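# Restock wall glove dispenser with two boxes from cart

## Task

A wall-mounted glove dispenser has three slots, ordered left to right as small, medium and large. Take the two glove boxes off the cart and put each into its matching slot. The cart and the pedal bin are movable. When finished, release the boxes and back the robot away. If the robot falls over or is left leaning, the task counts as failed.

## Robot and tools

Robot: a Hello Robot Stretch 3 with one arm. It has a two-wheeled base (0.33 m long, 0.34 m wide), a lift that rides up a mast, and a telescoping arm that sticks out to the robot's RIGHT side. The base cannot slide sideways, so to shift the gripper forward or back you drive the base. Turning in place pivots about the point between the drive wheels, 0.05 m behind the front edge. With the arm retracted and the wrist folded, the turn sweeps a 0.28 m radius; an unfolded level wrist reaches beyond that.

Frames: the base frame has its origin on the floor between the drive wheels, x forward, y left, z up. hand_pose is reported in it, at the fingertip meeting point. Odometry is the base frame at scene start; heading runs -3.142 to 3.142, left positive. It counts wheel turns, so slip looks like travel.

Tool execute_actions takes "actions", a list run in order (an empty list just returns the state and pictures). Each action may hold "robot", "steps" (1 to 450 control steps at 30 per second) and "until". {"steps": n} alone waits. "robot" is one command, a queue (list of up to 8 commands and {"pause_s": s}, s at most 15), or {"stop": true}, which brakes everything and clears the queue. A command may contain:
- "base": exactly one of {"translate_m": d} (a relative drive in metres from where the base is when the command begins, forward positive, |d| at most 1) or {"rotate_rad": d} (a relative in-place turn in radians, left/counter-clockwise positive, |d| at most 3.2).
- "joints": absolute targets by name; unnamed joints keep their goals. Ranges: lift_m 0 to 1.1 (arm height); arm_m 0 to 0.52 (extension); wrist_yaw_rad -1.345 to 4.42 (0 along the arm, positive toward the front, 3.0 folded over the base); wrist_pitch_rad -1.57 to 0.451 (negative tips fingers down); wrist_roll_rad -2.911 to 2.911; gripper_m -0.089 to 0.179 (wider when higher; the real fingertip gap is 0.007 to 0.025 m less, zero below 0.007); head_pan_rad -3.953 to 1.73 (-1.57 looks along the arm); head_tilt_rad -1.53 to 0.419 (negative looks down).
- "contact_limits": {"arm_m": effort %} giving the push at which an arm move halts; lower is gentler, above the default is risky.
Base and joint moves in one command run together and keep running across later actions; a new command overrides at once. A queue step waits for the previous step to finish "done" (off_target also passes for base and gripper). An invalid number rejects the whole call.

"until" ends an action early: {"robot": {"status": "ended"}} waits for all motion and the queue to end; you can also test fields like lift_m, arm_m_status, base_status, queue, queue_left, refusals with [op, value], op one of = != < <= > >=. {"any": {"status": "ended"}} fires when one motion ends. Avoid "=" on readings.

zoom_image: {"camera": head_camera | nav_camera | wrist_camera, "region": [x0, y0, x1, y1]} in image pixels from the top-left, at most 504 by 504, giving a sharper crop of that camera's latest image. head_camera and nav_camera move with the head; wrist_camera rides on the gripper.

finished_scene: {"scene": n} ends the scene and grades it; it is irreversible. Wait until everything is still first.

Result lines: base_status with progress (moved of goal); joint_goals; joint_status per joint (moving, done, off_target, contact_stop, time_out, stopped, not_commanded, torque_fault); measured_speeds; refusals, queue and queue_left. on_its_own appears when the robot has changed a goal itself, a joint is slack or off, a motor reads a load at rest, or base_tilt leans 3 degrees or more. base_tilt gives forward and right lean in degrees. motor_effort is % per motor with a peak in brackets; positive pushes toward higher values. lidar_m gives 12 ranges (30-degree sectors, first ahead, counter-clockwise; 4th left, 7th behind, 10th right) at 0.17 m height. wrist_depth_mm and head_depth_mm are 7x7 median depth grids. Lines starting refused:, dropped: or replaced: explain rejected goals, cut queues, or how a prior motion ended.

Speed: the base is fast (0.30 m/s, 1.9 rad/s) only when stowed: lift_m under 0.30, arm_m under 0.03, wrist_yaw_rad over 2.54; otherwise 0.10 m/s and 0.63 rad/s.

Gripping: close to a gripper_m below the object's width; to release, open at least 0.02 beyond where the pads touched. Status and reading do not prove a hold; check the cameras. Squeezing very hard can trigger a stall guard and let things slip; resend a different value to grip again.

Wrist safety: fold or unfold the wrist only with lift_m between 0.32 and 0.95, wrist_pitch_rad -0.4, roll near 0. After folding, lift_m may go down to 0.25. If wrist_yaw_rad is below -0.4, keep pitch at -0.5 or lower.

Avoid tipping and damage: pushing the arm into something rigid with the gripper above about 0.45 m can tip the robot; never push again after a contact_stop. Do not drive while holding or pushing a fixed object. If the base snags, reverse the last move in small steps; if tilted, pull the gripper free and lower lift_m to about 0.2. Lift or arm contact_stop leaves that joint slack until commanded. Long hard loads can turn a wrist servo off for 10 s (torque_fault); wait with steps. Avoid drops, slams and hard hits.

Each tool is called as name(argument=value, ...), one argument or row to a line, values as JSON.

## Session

execute_actions(
  actions=[],
)

Scene clock: 0.00 s.
robot.base_odometry: x=+0.000 y=+0.000 heading=+0.000 (m, m, rad; robot's odometry frame)
robot.turned_by_wheels: +0.000 (rad since the last result)
robot.turned_by_imu: +0.000 (rad since the last result)
robot.base_tilt: forward=-0.6 right=+0.2 (deg)
robot.lidar_m: 2.23 2.13 2.34 1.81 1.79 1.56 2.25 2.19 2.32 1.43 1.40 1.48
robot.head_depth_mm: 2080 2502 2496 2499 1860 1782 1778 / 2078 2747 2847 2858 2838 2804 2090 / 2070 2948 3008 3036 3041 2965 2161 / 2072 2724 2832 2855 2841 2830 2162 / 1813 2632 2668 2670 2709 2331 2161 / 2082 2516 2546 2545 2535 2209 2159 / 2098 2385 2399 2408 2417 2432 2074
robot.base_status: not_commanded
robot.joint_positions: lift_m=+0.343 arm_m=+0.002 wrist_yaw_rad=+2.792 wrist_pitch_rad=-0.590 wrist_roll_rad=+0.020 gripper_m=+0.037 head_pan_rad=+0.006 head_tilt_rad=-0.022
robot.joint_goals: lift_m=+0.343 arm_m=+0.002 wrist_yaw_rad=+2.792 wrist_pitch_rad=-0.590 wrist_roll_rad=+0.020 gripper_m=+0.037 head_pan_rad=+0.006 head_tilt_rad=-0.022
robot.joint_status: lift_m=not_commanded arm_m=not_commanded wrist_yaw_rad=not_commanded wrist_pitch_rad=not_commanded wrist_roll_rad=not_commanded gripper_m=not_commanded head_pan_rad=not_commanded head_tilt_rad=not_commanded
robot.measured_speeds: translate_m=+0.000 rotate_rad=+0.000 lift_m=+0.000 arm_m=+0.000 wrist_yaw_rad=+0.000 wrist_pitch_rad=+0.000 wrist_roll_rad=+0.000 head_pan_rad=+0.000 head_tilt_rad=+0.000
robot: refusals=0 queue=idle queue_left=0
robot.motor_effort: left_wheel=+1 right_wheel=+0 lift_m=+27 arm_m=+1 wrist_yaw_rad=+0 wrist_pitch_rad=+5 wrist_roll_rad=+0 gripper_m=+0 head_pan_rad=+0 head_tilt_rad=+2 (%)
robot.hand_pose: x=+0.0472 y=+0.0405 z=+0.3190 quat_wxyz=(+0.321, +0.708, +0.082, +0.624) (m; robot's base frame)
robot.wrist_depth_mm: - - - - - - - / - - - - - - - / - 824 821 823 820 828 837 / 662 687 696 688 692 694 684 / 587 - 587 583 578 583 583 / 508 503 - 507 520 512 500 / 455 - - 447 442 447 448
pictures: head_camera (sideways: a quarter turn clockwise sets it upright), nav_camera (sideways: a quarter turn counterclockwise sets it upright), wrist_camera
camera_calibration (this result's frames):
head_camera: T_world_to_cam=[[-0.0370091, -0.0293592, -0.998884, 1.31719], [0.0342697, 0.998943, -0.0306307, 0.0394483], [0.998727, -0.0353651, -0.0359639, 0.00355138], [0, 0, 0, 1]] pos_world=[0.0438494, -0.000609312, 1.31706]
nav_camera: T_world_to_cam=[[0.0234668, -0.0412391, 0.998874, -1.26023], [-0.0269108, -0.998813, -0.0406044, 0.103186], [0.999362, -0.0259277, -0.0245487, -0.0140801], [0, 0, 0, 1]] pos_world=[0.0464215, 0.0507277, 1.26265]
wrist_camera: T_world_to_cam=[[0.945784, -0.324679, -0.00871599, -0.029984], [-0.2275, -0.643071, -0.731234, 0.305441], [0.231812, 0.693572, -0.682071, 0.345427], [0, 0, 0, 1]] pos_world=[0.0177721, -0.0528934, 0.458693]
Images, in order (width x height): head_camera 896x504, nav_camera 672x504, wrist_camera 644x364.

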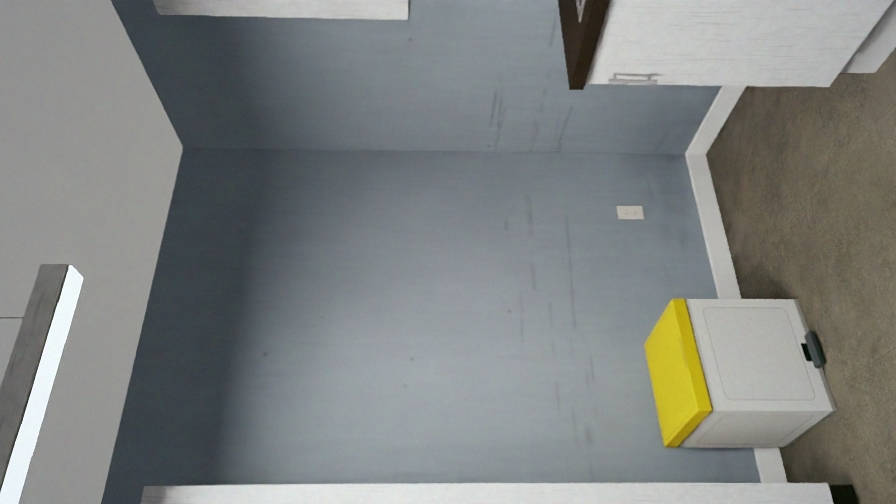

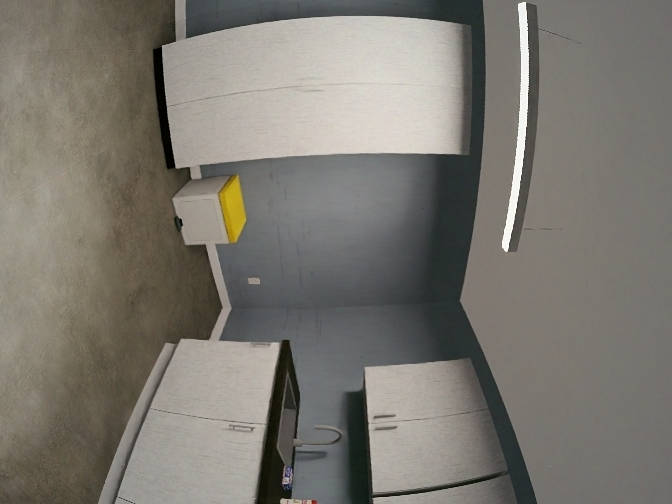

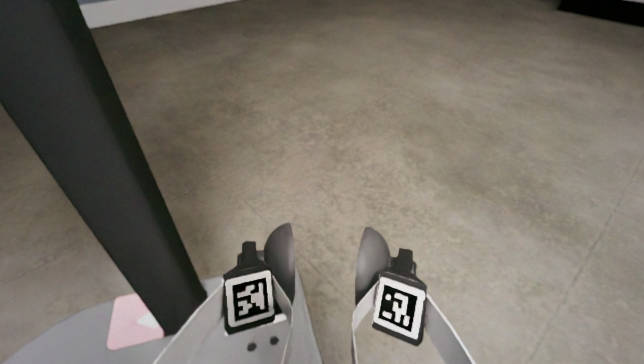

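execute_actions(
  actions=[
    {"robot":{"joints":{"head_pan_rad":-2.4,"head_tilt_rad":-0.3}},"steps":100,"until":{"robot":{"status":"ended"}}},
  ],
)

execute_actions(
  actions=[
    {"robot":{"joints":{"head_pan_rad":-3.65,"head_tilt_rad":-0.35}},"steps":100,"until":{"robot":{"status":"ended"}}},
  ],
)

Scene clock: 2.50 s.
robot.base_odometry: x=+0.000 y=+0.000 heading=+0.000 (m, m, rad; robot's odometry frame)
robot.turned_by_wheels: +0.000 (rad since the last result)
robot.turned_by_imu: +0.000 (rad since the last result)
robot.base_tilt: forward=-0.6 right=+0.2 (deg)
robot.lidar_m: 2.23 2.13 2.35 1.80 1.79 1.55 2.25 2.20 2.32 1.43 1.40 1.48
robot.head_depth_mm: 1823 1909 2009 2114 2239 1976 1556 / 1859 1962 2044 2155 2293 1965 1551 / 1920 2001 2127 2226 2329 1956 1550 / 1948 2051 2154 2277 2397 1946 1543 / 1986 2089 2201 2341 2448 1957 1531 / 2038 2141 2268 2399 2507 1937 1532 / 2071 2198 2312 2462 2552 1923 1528
robot.base_status: not_commanded
robot.joint_positions: lift_m=+0.343 arm_m=+0.002 wrist_yaw_rad=+2.792 wrist_pitch_rad=-0.590 wrist_roll_rad=+0.020 gripper_m=+0.037 head_pan_rad=-2.393 head_tilt_rad=-0.296
robot.joint_goals: lift_m=+0.343 arm_m=+0.002 wrist_yaw_rad=+2.792 wrist_pitch_rad=-0.590 wrist_roll_rad=+0.020 gripper_m=+0.037 head_pan_rad=-2.400 head_tilt_rad=-0.300
robot.joint_status: lift_m=not_commanded arm_m=not_commanded wrist_yaw_rad=not_commanded wrist_pitch_rad=not_commanded wrist_roll_rad=not_commanded gripper_m=not_commanded head_pan_rad=done head_tilt_rad=done
robot.measured_speeds: translate_m=+0.000 rotate_rad=+0.000 lift_m=+0.000 arm_m=+0.000 wrist_yaw_rad=+0.000 wrist_pitch_rad=+0.000 wrist_roll_rad=+0.000 head_pan_rad=+0.000 head_tilt_rad=+0.000
robot: refusals=0 queue=done queue_left=0
robot.motor_effort: left_wheel=+1(0) right_wheel=+0(0) lift_m=+27(27) arm_m=+1(0) wrist_yaw_rad=+0(0) wrist_pitch_rad=+4(4) wrist_roll_rad=+0(0) gripper_m=+0(0) head_pan_rad=-5(53) head_tilt_rad=-1(17) (%)
robot.hand_pose: x=+0.0472 y=+0.0405 z=+0.3190 quat_wxyz=(+0.321, +0.708, +0.082, +0.624) (m; robot's base frame)
robot.wrist_depth_mm: - - - - - - - / - - - - - - - / - 832 823 830 843 840 852 / 668 697 682 696 685 694 696 / 576 - 576 588 590 585 594 / 504 499 - 507 514 511 508 / 462 - - 448 438 451 445
pictures: head_camera (sideways: a quarter turn clockwise sets it upright), nav_camera (sideways: a quarter turn counterclockwise sets it upright), wrist_camera
camera_calibration (this result's frames):
head_camera: T_world_to_cam=[[0.204868, 0.230202, -0.951334, 1.25346], [0.657848, -0.752071, -0.0403186, 0.0482443], [-0.724752, -0.617573, -0.305514, 0.364927], [0, 0, 0, 1]] pos_world=[-0.0240504, -0.0268978, 1.3059]
nav_camera: T_world_to_cam=[[-0.243045, -0.169409, 0.955107, -1.20127], [-0.64882, 0.760341, -0.0302414, 0.0934755], [-0.721083, -0.627043, -0.294713, 0.348082], [0, 0, 0, 1]] pos_world=[0.0196809, -0.0563182, 1.25276]
wrist_camera: T_world_to_cam=[[0.945784, -0.32468, -0.00871603, -0.0299841], [-0.2275, -0.643071, -0.731234, 0.305441], [0.231812, 0.693572, -0.682071, 0.345427], [0, 0, 0, 1]] pos_world=[0.0177722, -0.0528935, 0.458693]
Images, in order (width x height): head_camera 896x504, nav_camera 672x504, wrist_camera 644x364.

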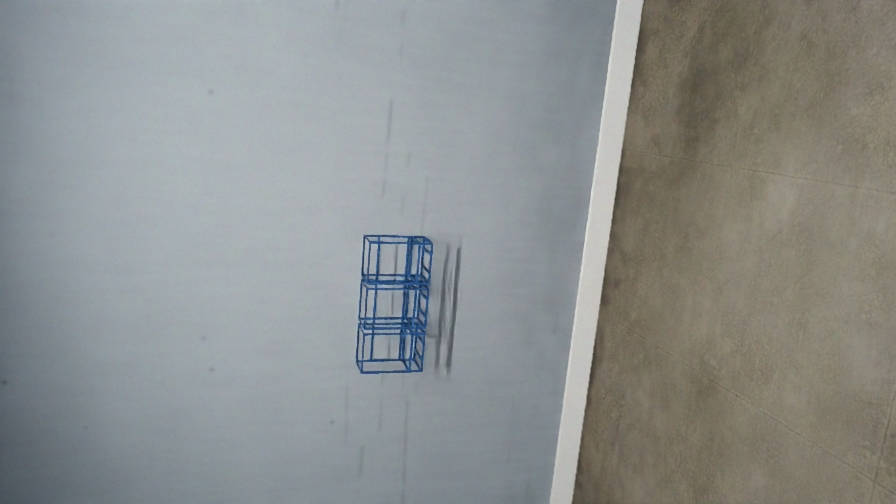

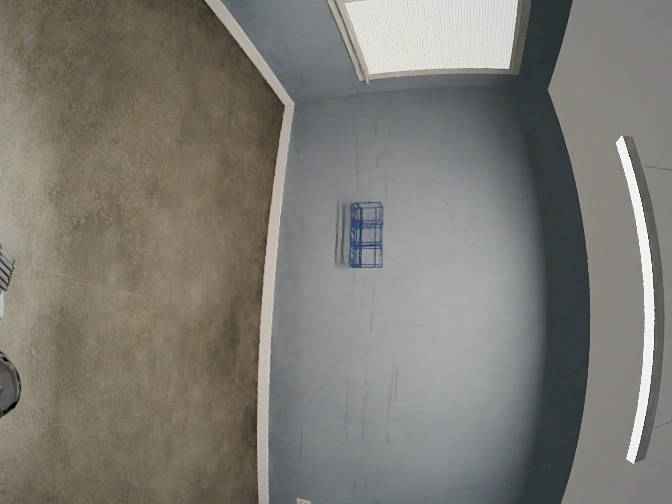

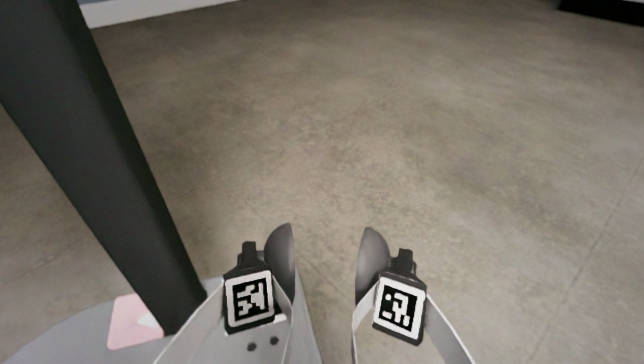

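Scene clock: 3.67 s.
robot.base_odometry: x=+0.000 y=+0.000 heading=+0.000 (m, m, rad; robot's odometry frame)
robot.turned_by_wheels: +0.000 (rad since the last result)
robot.turned_by_imu: +0.000 (rad since the last result)
robot.base_tilt: forward=-0.7 right=+0.3 (deg)
robot.lidar_m: 2.24 2.13 2.34 1.81 1.79 1.56 2.24 2.20 2.32 1.43 1.40 1.48
robot.head_depth_mm: 1516 1595 1678 1759 1864 1851 1481 / 1589 1681 1767 1874 1990 1850 1476 / 1670 1768 1860 1989 2090 1829 1478 / 1772 1878 1967 1753 1925 1822 1469 / 1891 1999 2098 1946 2073 1821 1472 / 2009 2144 2305 2426 2308 1814 1462 / 2129 2294 2494 2680 2400 1816 1462
robot.base_status: not_commanded
robot.joint_positions: lift_m=+0.343 arm_m=+0.002 wrist_yaw_rad=+2.792 wrist_pitch_rad=-0.590 wrist_roll_rad=+0.020 gripper_m=+0.037 head_pan_rad=-3.643 head_tilt_rad=-0.346
robot.joint_goals: lift_m=+0.343 arm_m=+0.002 wrist_yaw_rad=+2.792 wrist_pitch_rad=-0.590 wrist_roll_rad=+0.020 gripper_m=+0.037 head_pan_rad=-3.650 head_tilt_rad=-0.350
robot.joint_status: lift_m=not_commanded arm_m=not_commanded wrist_yaw_rad=not_commanded wrist_pitch_rad=not_commanded wrist_roll_rad=not_commanded gripper_m=not_commanded head_pan_rad=done head_tilt_rad=done
robot.measured_speeds: translate_m=+0.000 rotate_rad=+0.000 lift_m=+0.000 arm_m=+0.000 wrist_yaw_rad=+0.000 wrist_pitch_rad=+0.000 wrist_roll_rad=+0.000 head_pan_rad=+0.000 head_tilt_rad=+0.000
robot: refusals=0 queue=done queue_left=0
robot.motor_effort: left_wheel=+1(1) right_wheel=+0(0) lift_m=+27(28) arm_m=+1(0) wrist_yaw_rad=+0(0) wrist_pitch_rad=+4(5) wrist_roll_rad=+0(0) gripper_m=+0(1) head_pan_rad=-4(52) head_tilt_rad=-2(9) (%)
robot.hand_pose: x=+0.0472 y=+0.0405 z=+0.3190 quat_wxyz=(+0.321, +0.708, +0.082, +0.624) (m; robot's base frame)
robot.wrist_depth_mm: - - - - - - - / - - - - - - - / - 815 838 834 833 837 838 / 671 684 677 683 692 696 691 / 578 - 585 581 581 583 589 / 505 503 - 505 517 505 500 / 454 - - 446 438 446 452
pictures: head_camera (sideways: a quarter turn clockwise sets it upright), nav_camera (sideways: a quarter turn counterclockwise sets it upright), wrist_camera
camera_calibration (this result's frames):
head_camera: T_world_to_cam=[[0.323885, -0.144197, -0.935043, 1.23147], [-0.504497, -0.862403, -0.041756, 0.0572033], [-0.800363, 0.485251, -0.352066, 0.425974], [0, 0, 0, 1]] pos_world=[-0.0290614, 0.0202015, 1.30383]
nav_camera: T_world_to_cam=[[-0.278409, 0.199692, 0.939474, -1.18064], [0.518231, 0.854778, -0.0281143, 0.0835853], [-0.808656, 0.479037, -0.341465, 0.409461], [0, 0, 0, 1]] pos_world=[-0.0409056, -0.031828, 1.25135]
wrist_camera: T_world_to_cam=[[0.945784, -0.324679, -0.00871592, -0.0299841], [-0.2275, -0.643071, -0.731234, 0.305441], [0.231812, 0.693572, -0.682071, 0.345427], [0, 0, 0, 1]] pos_world=[0.0177721, -0.0528934, 0.458693]
Images, in order (width x height): head_camera 896x504, nav_camera 672x504, wrist_camera 644x364.

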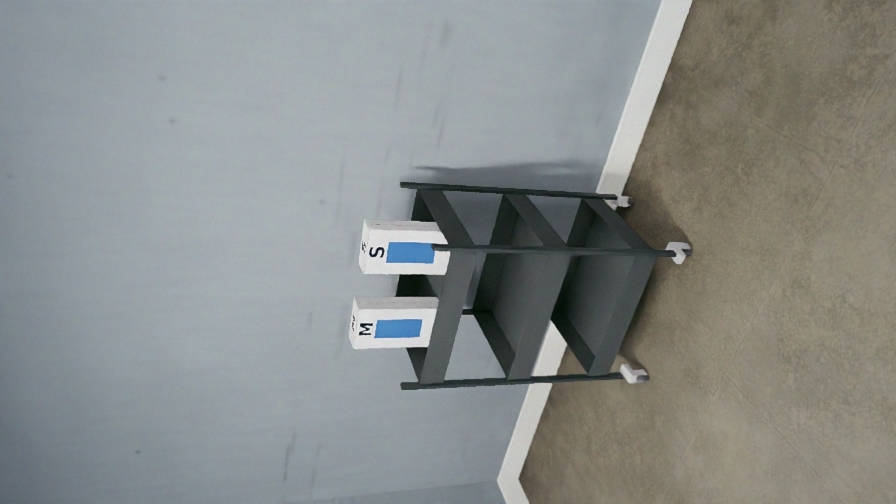

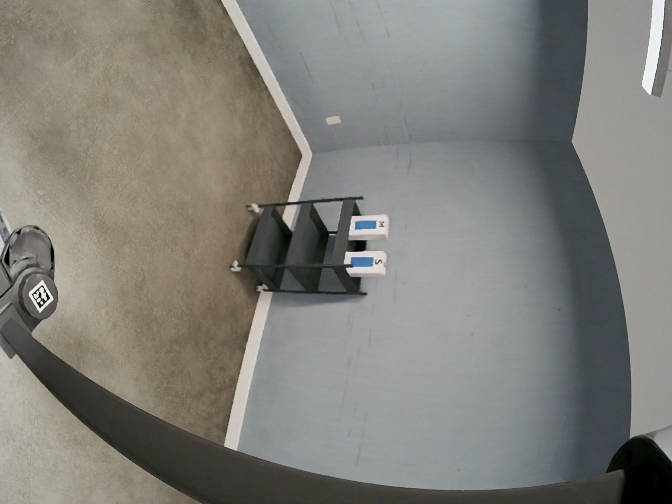

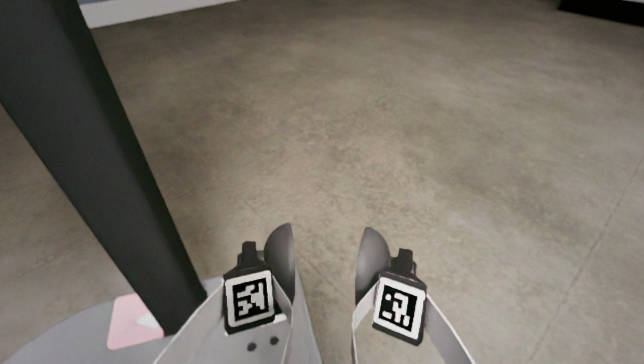

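execute_actions(
  actions=[
    {"robot":[{"joints":{"lift_m":0.28,"wrist_pitch_rad":-0.4,"head_pan_rad":-1.57,"head_tilt_rad":-0.6},"base":{"rotate_rad":-0.245}},{"base":{"translate_m":-1.0}}],"steps":450,"until":{"robot":{"translate_m":["<",-0.4]}}},
    {"robot":[{"base":{"translate_m":-0.81}},{"base":{"rotate_rad":-2.426}},{"joints":{"lift_m":0.77,"wrist_yaw_rad":0,"gripper_m":0.179}},{"joints":{"wrist_pitch_rad":0.02,"arm_m":0.1}}],"steps":450,"until":{"robot":{"status":"ended"}}},
    {"steps":300,"until":{"robot":{"status":"ended"}}},
  ],
)

Scene clock: 23.97 s.
robot.base_odometry: x=-1.180 y=+0.295 heading=-2.671 (m, m, rad; robot's odometry frame)
robot.turned_by_wheels: -2.671 (rad since the last result)
robot.turned_by_imu: -2.701 (rad since the last result)
robot.base_tilt: forward=-0.6 right=+0.2 (deg)
robot.lidar_m: 1.28 1.33 1.84 2.28 2.28 3.15 3.07 1.37 1.01 0.55 0.58 1.32
robot.head_depth_mm: 820 907 1010 1143 1319 1454 - / 818 904 1006 1136 1311 1430 - / 816 897 1001 1112 874 1022 - / 813 896 998 780 852 - - / 810 891 991 1006 842 983 1114 / 808 889 990 1000 830 981 1109 / 806 891 987 747 806 979 1085
robot.base_status: done (rotate_rad -2.4258 of -2.4260)
robot.joint_positions: lift_m=+0.769 arm_m=+0.100 wrist_yaw_rad=+0.002 wrist_pitch_rad=-0.001 wrist_roll_rad=+0.020 gripper_m=+0.179 head_pan_rad=-1.577 head_tilt_rad=-0.594
robot.joint_goals: lift_m=+0.770 arm_m=+0.100 wrist_yaw_rad=+0.000 wrist_pitch_rad=+0.020 wrist_roll_rad=+0.020 gripper_m=+0.179 head_pan_rad=-1.570 head_tilt_rad=-0.600
robot.joint_status: lift_m=done arm_m=done wrist_yaw_rad=done wrist_pitch_rad=done wrist_roll_rad=not_commanded gripper_m=done head_pan_rad=done head_tilt_rad=done
robot.measured_speeds: translate_m=+0.000 rotate_rad=+0.000 lift_m=+0.000 arm_m=+0.000 wrist_yaw_rad=+0.000 wrist_pitch_rad=+0.000 wrist_roll_rad=+0.000 head_pan_rad=+0.000 head_tilt_rad=+0.000
robot: refusals=0 queue=done queue_left=0
robot.motor_effort: left_wheel=+3(9) right_wheel=-4(8) lift_m=+41(40) arm_m=+5(5) wrist_yaw_rad=-2(3) wrist_pitch_rad=+7(12) wrist_roll_rad=+0(0) gripper_m=+0(85) head_pan_rad=+4(53) head_tilt_rad=-2(16) (%)
robot.hand_pose: x=-0.0208 y=-0.5008 z=+0.8838 quat_wxyz=(+0.700, +0.001, -0.714, +0.000) (m; robot's base frame)
robot.wrist_depth_mm: 633 615 609 604 588 572 566 / 645 631 627 610 599 591 582 / 660 651 636 625 603 606 590 / 682 333 648 358 622 622 598 / 703 341 667 341 631 624 604 / 714 349 570 353 647 644 625 / 363 354 435 364 424 666 -
pictures: head_camera (sideways: a quarter turn clockwise sets it upright), nav_camera (sideways: a quarter turn counterclockwise sets it upright), wrist_camera
camera_calibration (this result's frames):
head_camera: T_world_to_cam=[[-0.0258059, 0.572077, -0.819794, 1.08327], [0.998616, -0.0228434, -0.0473757, 0.0553362], [-0.0458294, -0.819881, -0.570696, 0.705854], [0, 0, 0, 1]] pos_world=[0.00504407, -0.0397364, 1.29351]
nav_camera: T_world_to_cam=[[-0.0446447, -0.559936, 0.827332, -1.03579], [-0.998338, 0.0552108, -0.016506, 0.0777165], [-0.0364354, -0.826694, -0.561471, 0.691027], [0, 0, 0, 1]] pos_world=[0.0565227, -0.0129981, 1.24622]
wrist_camera: T_world_to_cam=[[-0.999712, -0.0237185, 0.0035763, -0.0371467], [-0.00734834, 0.160914, -0.986941, 0.988084], [0.0228333, -0.986683, -0.161042, -0.184456], [0, 0, 0, 1]] pos_world=[-0.0256635, -0.341877, 0.945608]
Images, in order (width x height): head_camera 896x504, nav_camera 672x504, wrist_camera 644x364.

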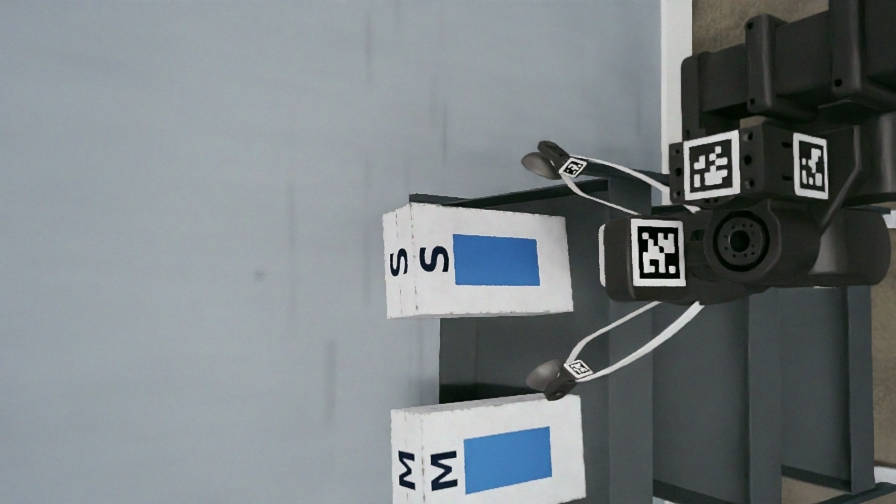

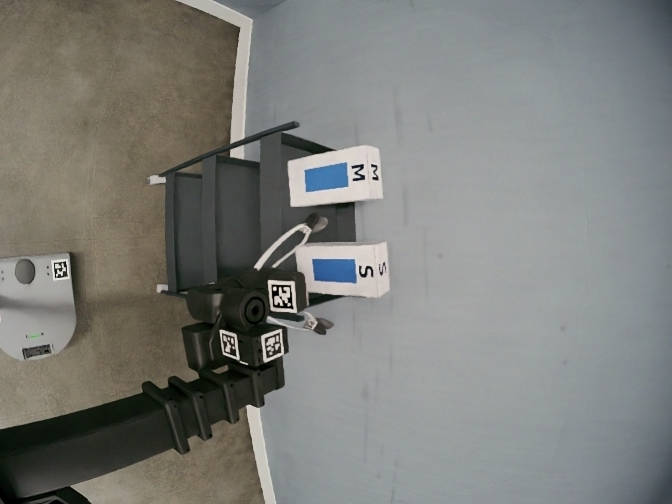

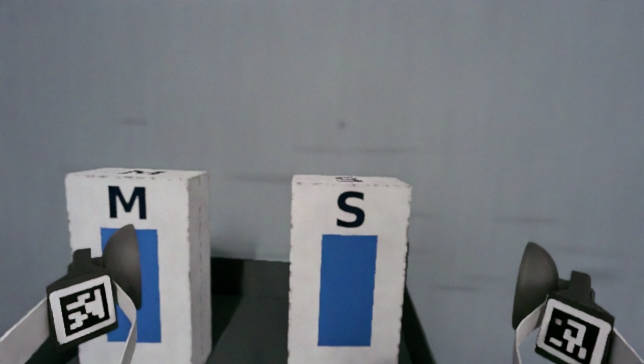

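execute_actions(
  actions=[
    {"robot":[{"joints":{"wrist_yaw_rad":0.07,"arm_m":0.30,"lift_m":0.772},"base":{"translate_m":-0.03}}],"steps":300,"until":{"robot":{"status":"ended"}}},
  ],
)

Scene clock: 27.97 s.
robot.base_odometry: x=-1.154 y=+0.308 heading=-2.671 (m, m, rad; robot's odometry frame)
robot.turned_by_wheels: +0.000 (rad since the last result)
robot.turned_by_imu: +0.000 (rad since the last result)
robot.base_tilt: forward=-0.7 right=+0.2 (deg)
robot.lidar_m: 1.31 1.36 1.89 2.27 2.28 3.11 3.04 1.36 1.01 0.55 0.58 1.35
robot.head_depth_mm: 822 907 1009 1142 1317 1452 - / 820 905 1003 1138 1252 - 1251 / 815 899 1002 1096 - 1424 1246 / 813 896 999 783 - 988 1106 / 808 892 996 776 842 985 1115 / 806 889 988 1019 838 984 1105 / 804 887 988 749 809 979 1093
robot.base_status: done (translate_m -0.0300 of -0.0300)
robot.joint_positions: lift_m=+0.771 arm_m=+0.300 wrist_yaw_rad=+0.068 wrist_pitch_rad=+0.000 wrist_roll_rad=+0.020 gripper_m=+0.179 head_pan_rad=-1.577 head_tilt_rad=-0.594
robot.joint_goals: lift_m=+0.772 arm_m=+0.300 wrist_yaw_rad=+0.070 wrist_pitch_rad=+0.020 wrist_roll_rad=+0.020 gripper_m=+0.179 head_pan_rad=-1.570 head_tilt_rad=-0.600
robot.joint_status: lift_m=done arm_m=done wrist_yaw_rad=done wrist_pitch_rad=done wrist_roll_rad=not_commanded gripper_m=done head_pan_rad=done head_tilt_rad=done
robot.measured_speeds: translate_m=+0.000 rotate_rad=+0.000 lift_m=+0.000 arm_m=+0.000 wrist_yaw_rad=+0.000 wrist_pitch_rad=+0.000 wrist_roll_rad=+0.000 head_pan_rad=+0.000 head_tilt_rad=+0.000
robot: refusals=0 queue=done queue_left=0
robot.motor_effort: left_wheel=+3(4) right_wheel=-3(8) lift_m=+40(39) arm_m=+4(6) wrist_yaw_rad=+3(5) wrist_pitch_rad=+7(7) wrist_roll_rad=+0(0) gripper_m=+1(0) head_pan_rad=+4(4) head_tilt_rad=-2(2) (%)
robot.hand_pose: x=-0.0040 y=-0.7003 z=+0.8860 quat_wxyz=(+0.700, +0.025, -0.713, +0.024) (m; robot's base frame)
robot.wrist_depth_mm: 465 451 428 413 401 385 373 / 477 456 443 422 408 393 378 / 482 470 448 434 416 399 381 / 500 479 462 443 424 413 396 / 198 490 181 168 175 415 402 / - 501 146 145 144 428 407 / - 396 150 149 148 440 -
pictures: head_camera (sideways: a quarter turn clockwise sets it upright), nav_camera (sideways: a quarter turn counterclockwise sets it upright), wrist_camera
camera_calibration (this result's frames):
head_camera: T_world_to_cam=[[-0.0258057, 0.572077, -0.819794, 1.08327], [0.998616, -0.0228436, -0.0473757, 0.0553362], [-0.0458296, -0.819881, -0.570696, 0.705854], [0, 0, 0, 1]] pos_world=[0.00504406, -0.0397364, 1.29351]
nav_camera: T_world_to_cam=[[-0.0446448, -0.559936, 0.827332, -1.03579], [-0.998338, 0.0552111, -0.016506, 0.0777165], [-0.0364356, -0.826694, -0.561471, 0.691027], [0, 0, 0, 1]] pos_world=[0.0565227, -0.0129981, 1.24622]
wrist_camera: T_world_to_cam=[[-0.995998, -0.0893046, 0.00359324, -0.0709925], [-0.0178438, 0.159293, -0.98707, 1.02143], [0.0875775, -0.983184, -0.160249, -0.379255], [0, 0, 0, 1]] pos_world=[-0.019268, -0.541924, 0.947699]
Images, in order (width x height): head_camera 896x504, nav_camera 672x504, wrist_camera 644x364.

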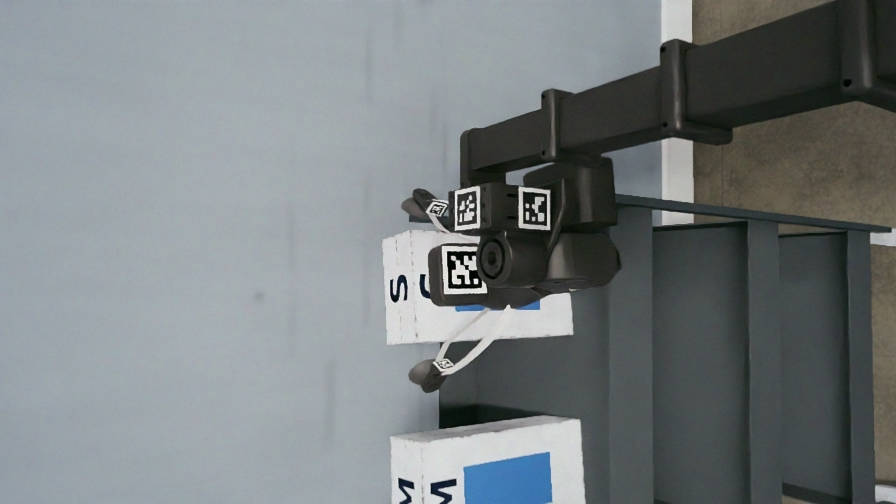

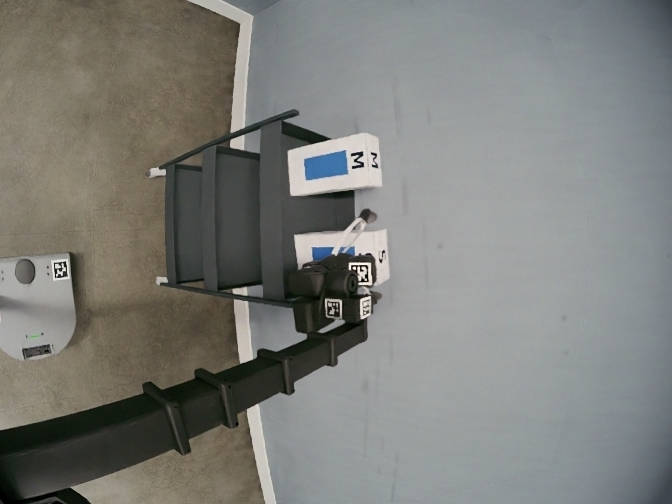

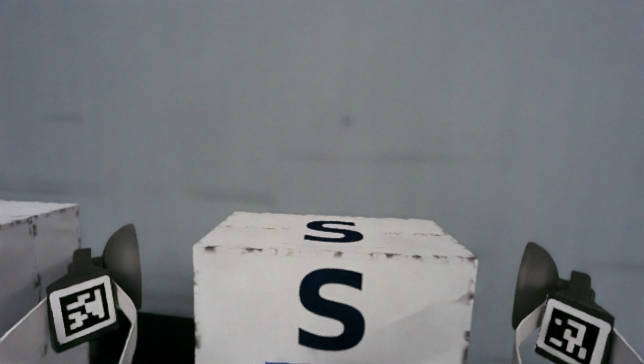

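execute_actions(
  actions=[
    {"robot":[{"joints":{"arm_m":0.321,"lift_m":0.768}},{"joints":{"gripper_m":0.075}},{"joints":{"lift_m":1.05}}],"steps":300,"until":{"robot":{"lift_m":[">",0.88]}}},
    {"robot":{"joints":{"wrist_pitch_rad":0.07,"arm_m":0.15,"wrist_yaw_rad":-0.035}},"steps":100,"until":{"robot":{"arm_m":["<",0.2],"lift_m":[">",1.02]}}},
    {"robot":[{"base":{"rotate_rad":1.276}},{"base":{"translate_m":1.0}}],"steps":450,"until":{"robot":{"translate_m":[">",0.8]}}},
    {"robot":[{"base":{"translate_m":0.954}},{"base":{"rotate_rad":0.295},"joints":{"arm_m":0.32}}],"steps":450,"until":{"robot":{"status":"ended"}}},
  ],
)

Scene clock: 60.03 s.
robot.base_odometry: x=-0.847 y=-1.419 heading=-1.100 (m, m, rad; robot's odometry frame)
robot.turned_by_wheels: +1.571 (rad since the last result)
robot.turned_by_imu: +1.594 (rad since the last result)
robot.base_tilt: forward=-0.7 right=+0.3 (deg)
robot.lidar_m: 1.12 1.16 1.19 2.11 3.66 2.29 2.23 1.15 0.85 0.82 0.86 1.15
robot.head_depth_mm: 668 767 842 936 1097 1292 1258 / 663 752 838 949 1088 1283 1252 / - - 821 919 1083 1274 1242 / 659 - 687 941 1082 1274 1241 / 674 631 696 935 1073 1263 1244 / 672 739 826 932 1065 1253 1240 / 671 737 820 926 1059 1242 1231
robot.base_status: done (rotate_rad +0.2948 of +0.2950)
robot.joint_positions: lift_m=+1.049 arm_m=+0.320 wrist_yaw_rad=-0.034 wrist_pitch_rad=+0.005 wrist_roll_rad=+0.020 gripper_m=+0.076 head_pan_rad=-1.577 head_tilt_rad=-0.594
robot.joint_goals: lift_m=+1.050 arm_m=+0.320 wrist_yaw_rad=-0.035 wrist_pitch_rad=+0.070 wrist_roll_rad=+0.020 gripper_m=+0.075 head_pan_rad=-1.570 head_tilt_rad=-0.600
robot.joint_status: lift_m=done arm_m=done wrist_yaw_rad=done wrist_pitch_rad=off_target wrist_roll_rad=not_commanded gripper_m=done head_pan_rad=done head_tilt_rad=done
robot.measured_speeds: translate_m=+0.000 rotate_rad=+0.000 lift_m=+0.000 arm_m=+0.000 wrist_yaw_rad=+0.000 wrist_pitch_rad=+0.000 wrist_roll_rad=+0.000 head_pan_rad=+0.000 head_tilt_rad=+0.000
robot: refusals=0 queue=done queue_left=0
robot.motor_effort: left_wheel=-2(5) right_wheel=+3(8) lift_m=+44(42) arm_m=+5(5) wrist_yaw_rad=+0(9) wrist_pitch_rad=+23(27) wrist_roll_rad=+0(0) gripper_m=-19(94) head_pan_rad=+4(4) head_tilt_rad=-2(2) (%)
robot.hand_pose: x=-0.0302 y=-0.7208 z=+1.1652 quat_wxyz=(+0.700, -0.014, -0.714, -0.010) (m; robot's base frame)
robot.wrist_depth_mm: 250 247 244 243 240 238 237 / 256 254 252 248 245 242 240 / 260 259 256 255 251 251 246 / 267 263 261 260 256 254 250 / 275 270 159 165 174 258 258 / 282 275 125 125 125 127 262 / 288 286 128 127 126 - 269
pictures: head_camera (sideways: a quarter turn clockwise sets it upright), nav_camera (sideways: a quarter turn counterclockwise sets it upright), wrist_camera
camera_calibration (this result's frames):
head_camera: T_world_to_cam=[[-0.0258057, 0.572078, -0.819793, 1.08327], [0.998616, -0.0228437, -0.0473757, 0.0553362], [-0.0458297, -0.819881, -0.570697, 0.705854], [0, 0, 0, 1]] pos_world=[0.00504405, -0.0397364, 1.29351]
nav_camera: T_world_to_cam=[[-0.0446449, -0.559937, 0.827332, -1.03579], [-0.998338, 0.0552112, -0.016506, 0.0777165], [-0.0364357, -0.826694, -0.561471, 0.691028], [0, 0, 0, 1]] pos_world=[0.0565227, -0.0129981, 1.24622]
wrist_camera: T_world_to_cam=[[-0.999911, 0.0128503, 0.00369774, -0.026525], [-0.0016566, 0.155358, -0.987857, 1.29832], [-0.0132687, -0.987775, -0.155322, -0.364537], [0, 0, 0, 1]] pos_world=[-0.0292087, -0.561443, 1.22603]
Images, in order (width x height): head_camera 896x504, nav_camera 672x504, wrist_camera 644x364.

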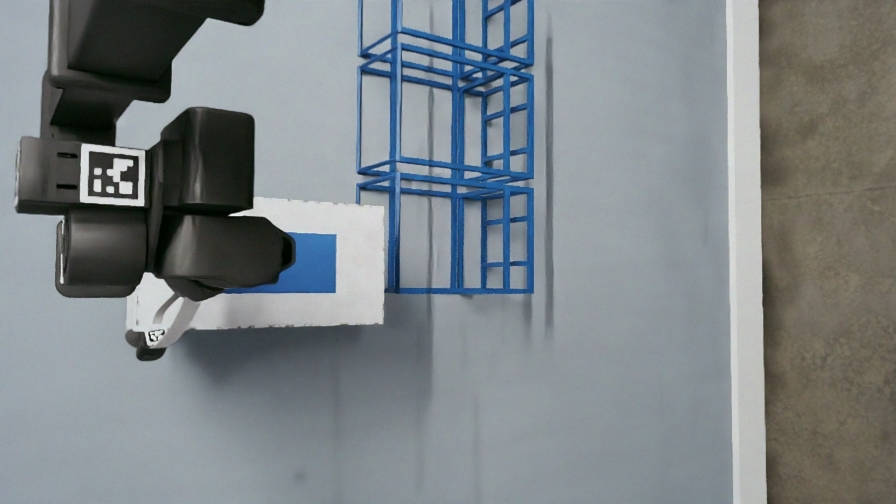

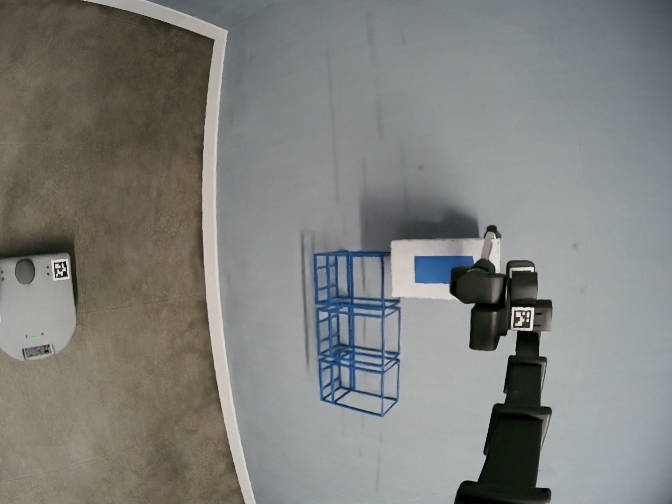

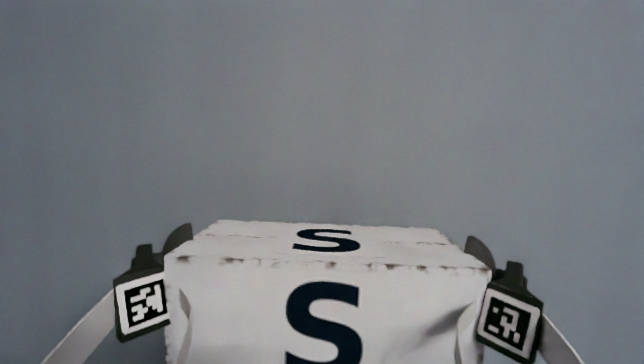

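execute_actions(
  actions=[
    {"robot":{"base":{"translate_m":-0.035},"joints":{"arm_m":0.382,"lift_m":1.03,"wrist_yaw_rad":-0.055}},"steps":300,"until":{"robot":{"status":"ended"}}},
  ],
)

zoom_image(
  camera="head_camera",
  region=[300,160,500,360],
)

Scene clock: 62.70 s.
robot.base_odometry: x=-0.862 y=-1.388 heading=-1.100 (m, m, rad; robot's odometry frame)
robot.turned_by_wheels: +0.000 (rad since the last result)
robot.turned_by_imu: +0.000 (rad since the last result)
robot.base_tilt: forward=-0.7 right=+0.3 (deg)
robot.lidar_m: 1.15 1.20 1.20 2.26 3.65 2.25 2.20 1.15 0.85 0.82 0.85 1.18
robot.head_depth_mm: 676 - 854 954 1099 1292 1256 / 672 773 837 929 1091 1283 1251 / 660 - 820 927 1087 1273 1243 / 659 - 751 938 1080 1266 1241 / 673 730 800 934 1073 1260 1238 / 672 740 823 929 1065 1248 1234 / 670 736 822 926 1059 1248 1226
robot.base_status: done (translate_m -0.0350 of -0.0350)
robot.joint_positions: lift_m=+1.030 arm_m=+0.382 wrist_yaw_rad=-0.054 wrist_pitch_rad=+0.006 wrist_roll_rad=+0.020 gripper_m=+0.076 head_pan_rad=-1.577 head_tilt_rad=-0.594
robot.joint_goals: lift_m=+1.030 arm_m=+0.382 wrist_yaw_rad=-0.055 wrist_pitch_rad=+0.070 wrist_roll_rad=+0.020 gripper_m=+0.075 head_pan_rad=-1.570 head_tilt_rad=-0.600
robot.joint_status: lift_m=done arm_m=done wrist_yaw_rad=done wrist_pitch_rad=off_target wrist_roll_rad=not_commanded gripper_m=done head_pan_rad=done head_tilt_rad=done
robot.measured_speeds: translate_m=+0.000 rotate_rad=+0.000 lift_m=+0.000 arm_m=+0.000 wrist_yaw_rad=+0.000 wrist_pitch_rad=+0.000 wrist_roll_rad=+0.000 head_pan_rad=+0.000 head_tilt_rad=+0.000
robot: refusals=0 queue=done queue_left=0
robot.motor_effort: left_wheel=-2(6) right_wheel=+3(3) lift_m=+17(43) arm_m=+5(5) wrist_yaw_rad=-1(7) wrist_pitch_rad=+23(23) wrist_roll_rad=+0(0) gripper_m=-19(19) head_pan_rad=+4(4) head_tilt_rad=-3(2) (%)
robot.hand_pose: x=-0.0352 y=-0.7826 z=+1.1465 quat_wxyz=(+0.700, -0.021, -0.713, -0.017) (m; robot's base frame)
robot.wrist_depth_mm: 185 186 184 183 183 182 181 / 190 190 189 188 187 187 185 / 195 194 192 192 191 190 189 / 199 198 197 196 196 195 194 / 203 201 160 165 173 198 198 / 208 206 126 125 125 128 202 / 211 213 127 127 127 - 206
pictures: head_camera (sideways: a quarter turn clockwise sets it upright), nav_camera (sideways: a quarter turn counterclockwise sets it upright), wrist_camera
camera_calibration (this result's frames):
head_camera: T_world_to_cam=[[-0.0258057, 0.572078, -0.819793, 1.08327], [0.998616, -0.0228436, -0.0473757, 0.0553362], [-0.0458296, -0.819881, -0.570696, 0.705854], [0, 0, 0, 1]] pos_world=[0.00504406, -0.0397364, 1.29351]
nav_camera: T_world_to_cam=[[-0.0446448, -0.559936, 0.827332, -1.03579], [-0.998338, 0.0552111, -0.016506, 0.0777165], [-0.0364356, -0.826694, -0.561471, 0.691027], [0, 0, 0, 1]] pos_world=[0.0565227, -0.0129981, 1.24622]
wrist_camera: T_world_to_cam=[[-0.999463, 0.0325424, 0.00371013, -0.0152938], [0.00137236, 0.154784, -0.987947, 1.28924], [-0.0327245, -0.987412, -0.154745, -0.429605], [0, 0, 0, 1]] pos_world=[-0.0311135, -0.623252, 1.20728]
Images, in order (width x height): head_camera 896x504, nav_camera 672x504, wrist_camera 644x364.

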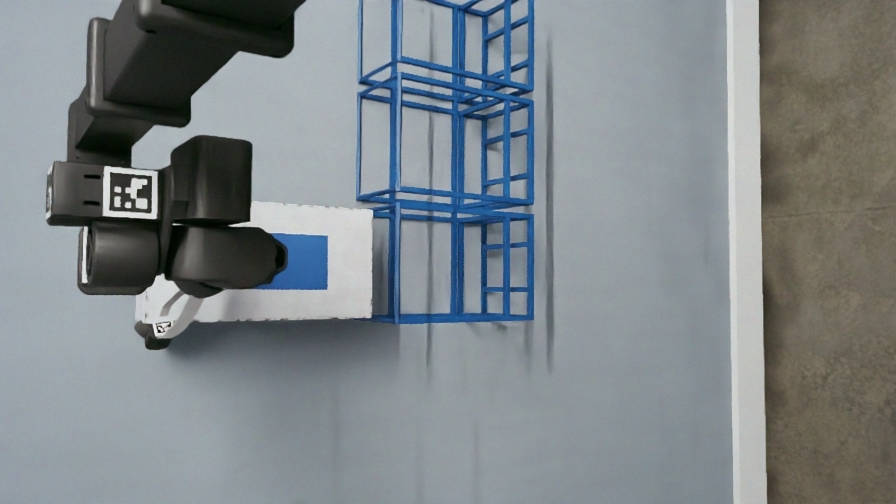

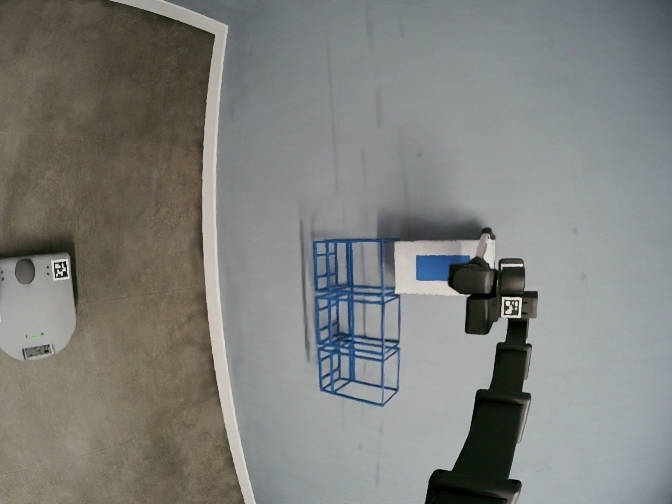

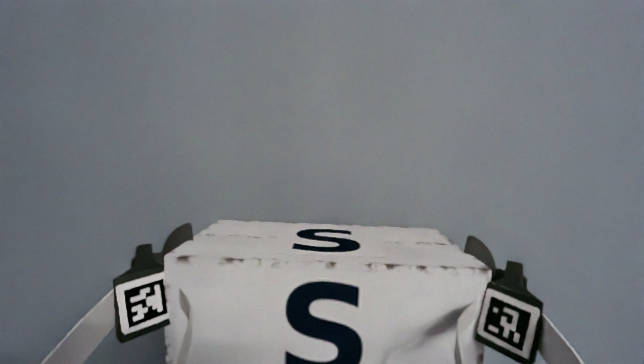

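Region (300, 160, 500, 360) of head_camera's 896x504 image, scaled by 2.520, with more detail than that image has.

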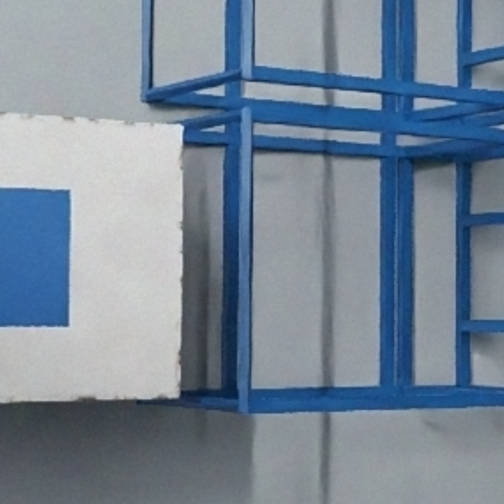

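execute_actions(
  actions=[
    {"robot":[{"joints":{"lift_m":0.825}},{"joints":{"lift_m":0.785}}],"steps":200,"until":{"robot":{"wrist_pitch_rad":[">",0.02]}}},
    {"robot":{"stop":true},"steps":8},
  ],
)

Scene clock: 67.00 s.
robot.base_odometry: x=-0.862 y=-1.388 heading=-1.100 (m, m, rad; robot's odometry frame)
robot.turned_by_wheels: +0.000 (rad since the last result)
robot.turned_by_imu: +0.000 (rad since the last result)
robot.base_tilt: forward=-0.6 right=+0.2 (deg)
robot.lidar_m: 1.15 1.20 1.20 2.27 3.65 2.25 2.20 1.15 0.85 0.82 0.85 1.18
robot.head_depth_mm: 685 755 843 951 1095 1262 - / 682 750 839 916 - - 1229 / 680 749 827 - 1105 1275 1250 / 677 745 807 - 1089 1267 1242 / 674 741 814 901 1074 1264 1244 / 672 741 824 931 1069 1249 1235 / 670 738 821 926 1059 1248 1230
robot.base_status: done (translate_m -0.0350 of -0.0350)
robot.joint_positions: lift_m=+0.787 arm_m=+0.382 wrist_yaw_rad=-0.054 wrist_pitch_rad=+0.076 wrist_roll_rad=+0.020 gripper_m=+0.076 head_pan_rad=-1.577 head_tilt_rad=-0.594
robot.joint_goals: lift_m=+0.785 arm_m=+0.382 wrist_yaw_rad=-0.055 wrist_pitch_rad=+0.070 wrist_roll_rad=+0.020 gripper_m=+0.075 head_pan_rad=-1.570 head_tilt_rad=-0.600
robot.joint_status: lift_m=moving arm_m=done wrist_yaw_rad=done wrist_pitch_rad=off_target wrist_roll_rad=not_commanded gripper_m=done head_pan_rad=done head_tilt_rad=done
robot.measured_speeds: translate_m=+0.000 rotate_rad=+0.000 lift_m=-0.027 arm_m=+0.000 wrist_yaw_rad=+0.000 wrist_pitch_rad=+0.096 wrist_roll_rad=+0.000 head_pan_rad=+0.000 head_tilt_rad=+0.000
robot: refusals=0 queue=stopped queue_left=0
robot.motor_effort: left_wheel=-2(2) right_wheel=+3(4) lift_m=+14(23) arm_m=+5(5) wrist_yaw_rad=-1(1) wrist_pitch_rad=-4(23) wrist_roll_rad=+0(0) gripper_m=-19(19) head_pan_rad=+4(4) head_tilt_rad=-2(2) (%)
robot.hand_pose: x=-0.0353 y=-0.7836 z=+0.9213 quat_wxyz=(+0.700, -0.046, -0.712, +0.008) (m; robot's base frame)
robot.wrist_depth_mm: 195 195 194 192 192 191 191 / 197 195 195 195 194 194 192 / 199 197 197 197 196 195 194 / 200 199 198 198 198 197 195 / 202 201 160 169 181 199 198 / 204 204 125 125 124 125 199 / 207 126 126 125 125 125 203
pictures: head_camera (sideways: a quarter turn clockwise sets it upright), nav_camera (sideways: a quarter turn counterclockwise sets it upright), wrist_camera
camera_calibration (this result's frames):
head_camera: T_world_to_cam=[[-0.0258057, 0.572078, -0.819793, 1.08327], [0.998616, -0.0228436, -0.0473757, 0.0553362], [-0.0458296, -0.819881, -0.570696, 0.705854], [0, 0, 0, 1]] pos_world=[0.00504406, -0.0397364, 1.29351]
nav_camera: T_world_to_cam=[[-0.0446448, -0.559936, 0.827332, -1.03579], [-0.998338, 0.0552111, -0.016506, 0.0777165], [-0.0364356, -0.826694, -0.561471, 0.691027], [0, 0, 0, 1]] pos_world=[0.0565227, -0.0129981, 1.24622]
wrist_camera: T_world_to_cam=[[-0.999447, 0.0328539, 0.00519892, -0.0156053], [-0.00239064, 0.0849458, -0.996383, 1.01984], [-0.0331767, -0.995844, -0.0848202, -0.536445], [0, 0, 0, 1]] pos_world=[-0.0309561, -0.620335, 0.970735]
Images, in order (width x height): head_camera 896x504, nav_camera 672x504, wrist_camera 644x364.

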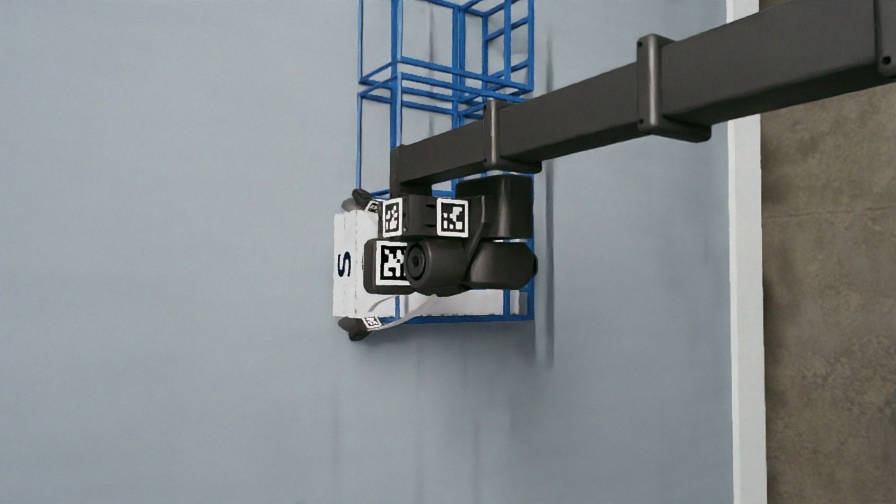

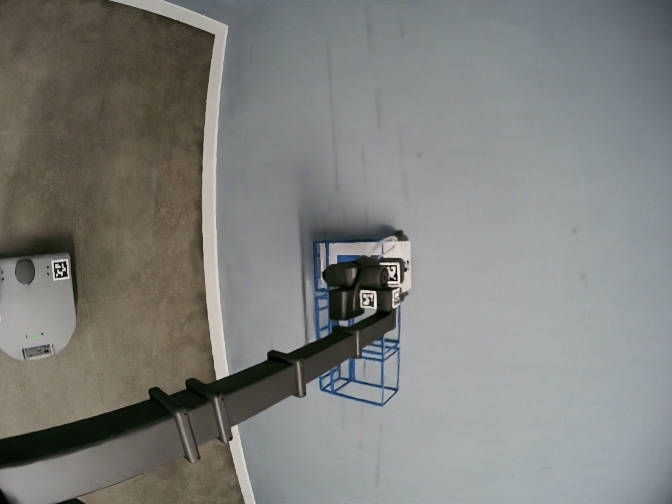

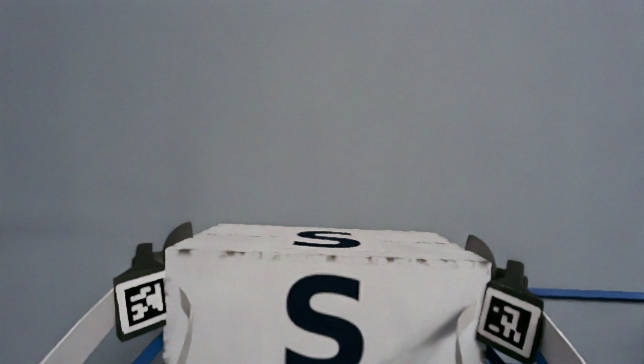

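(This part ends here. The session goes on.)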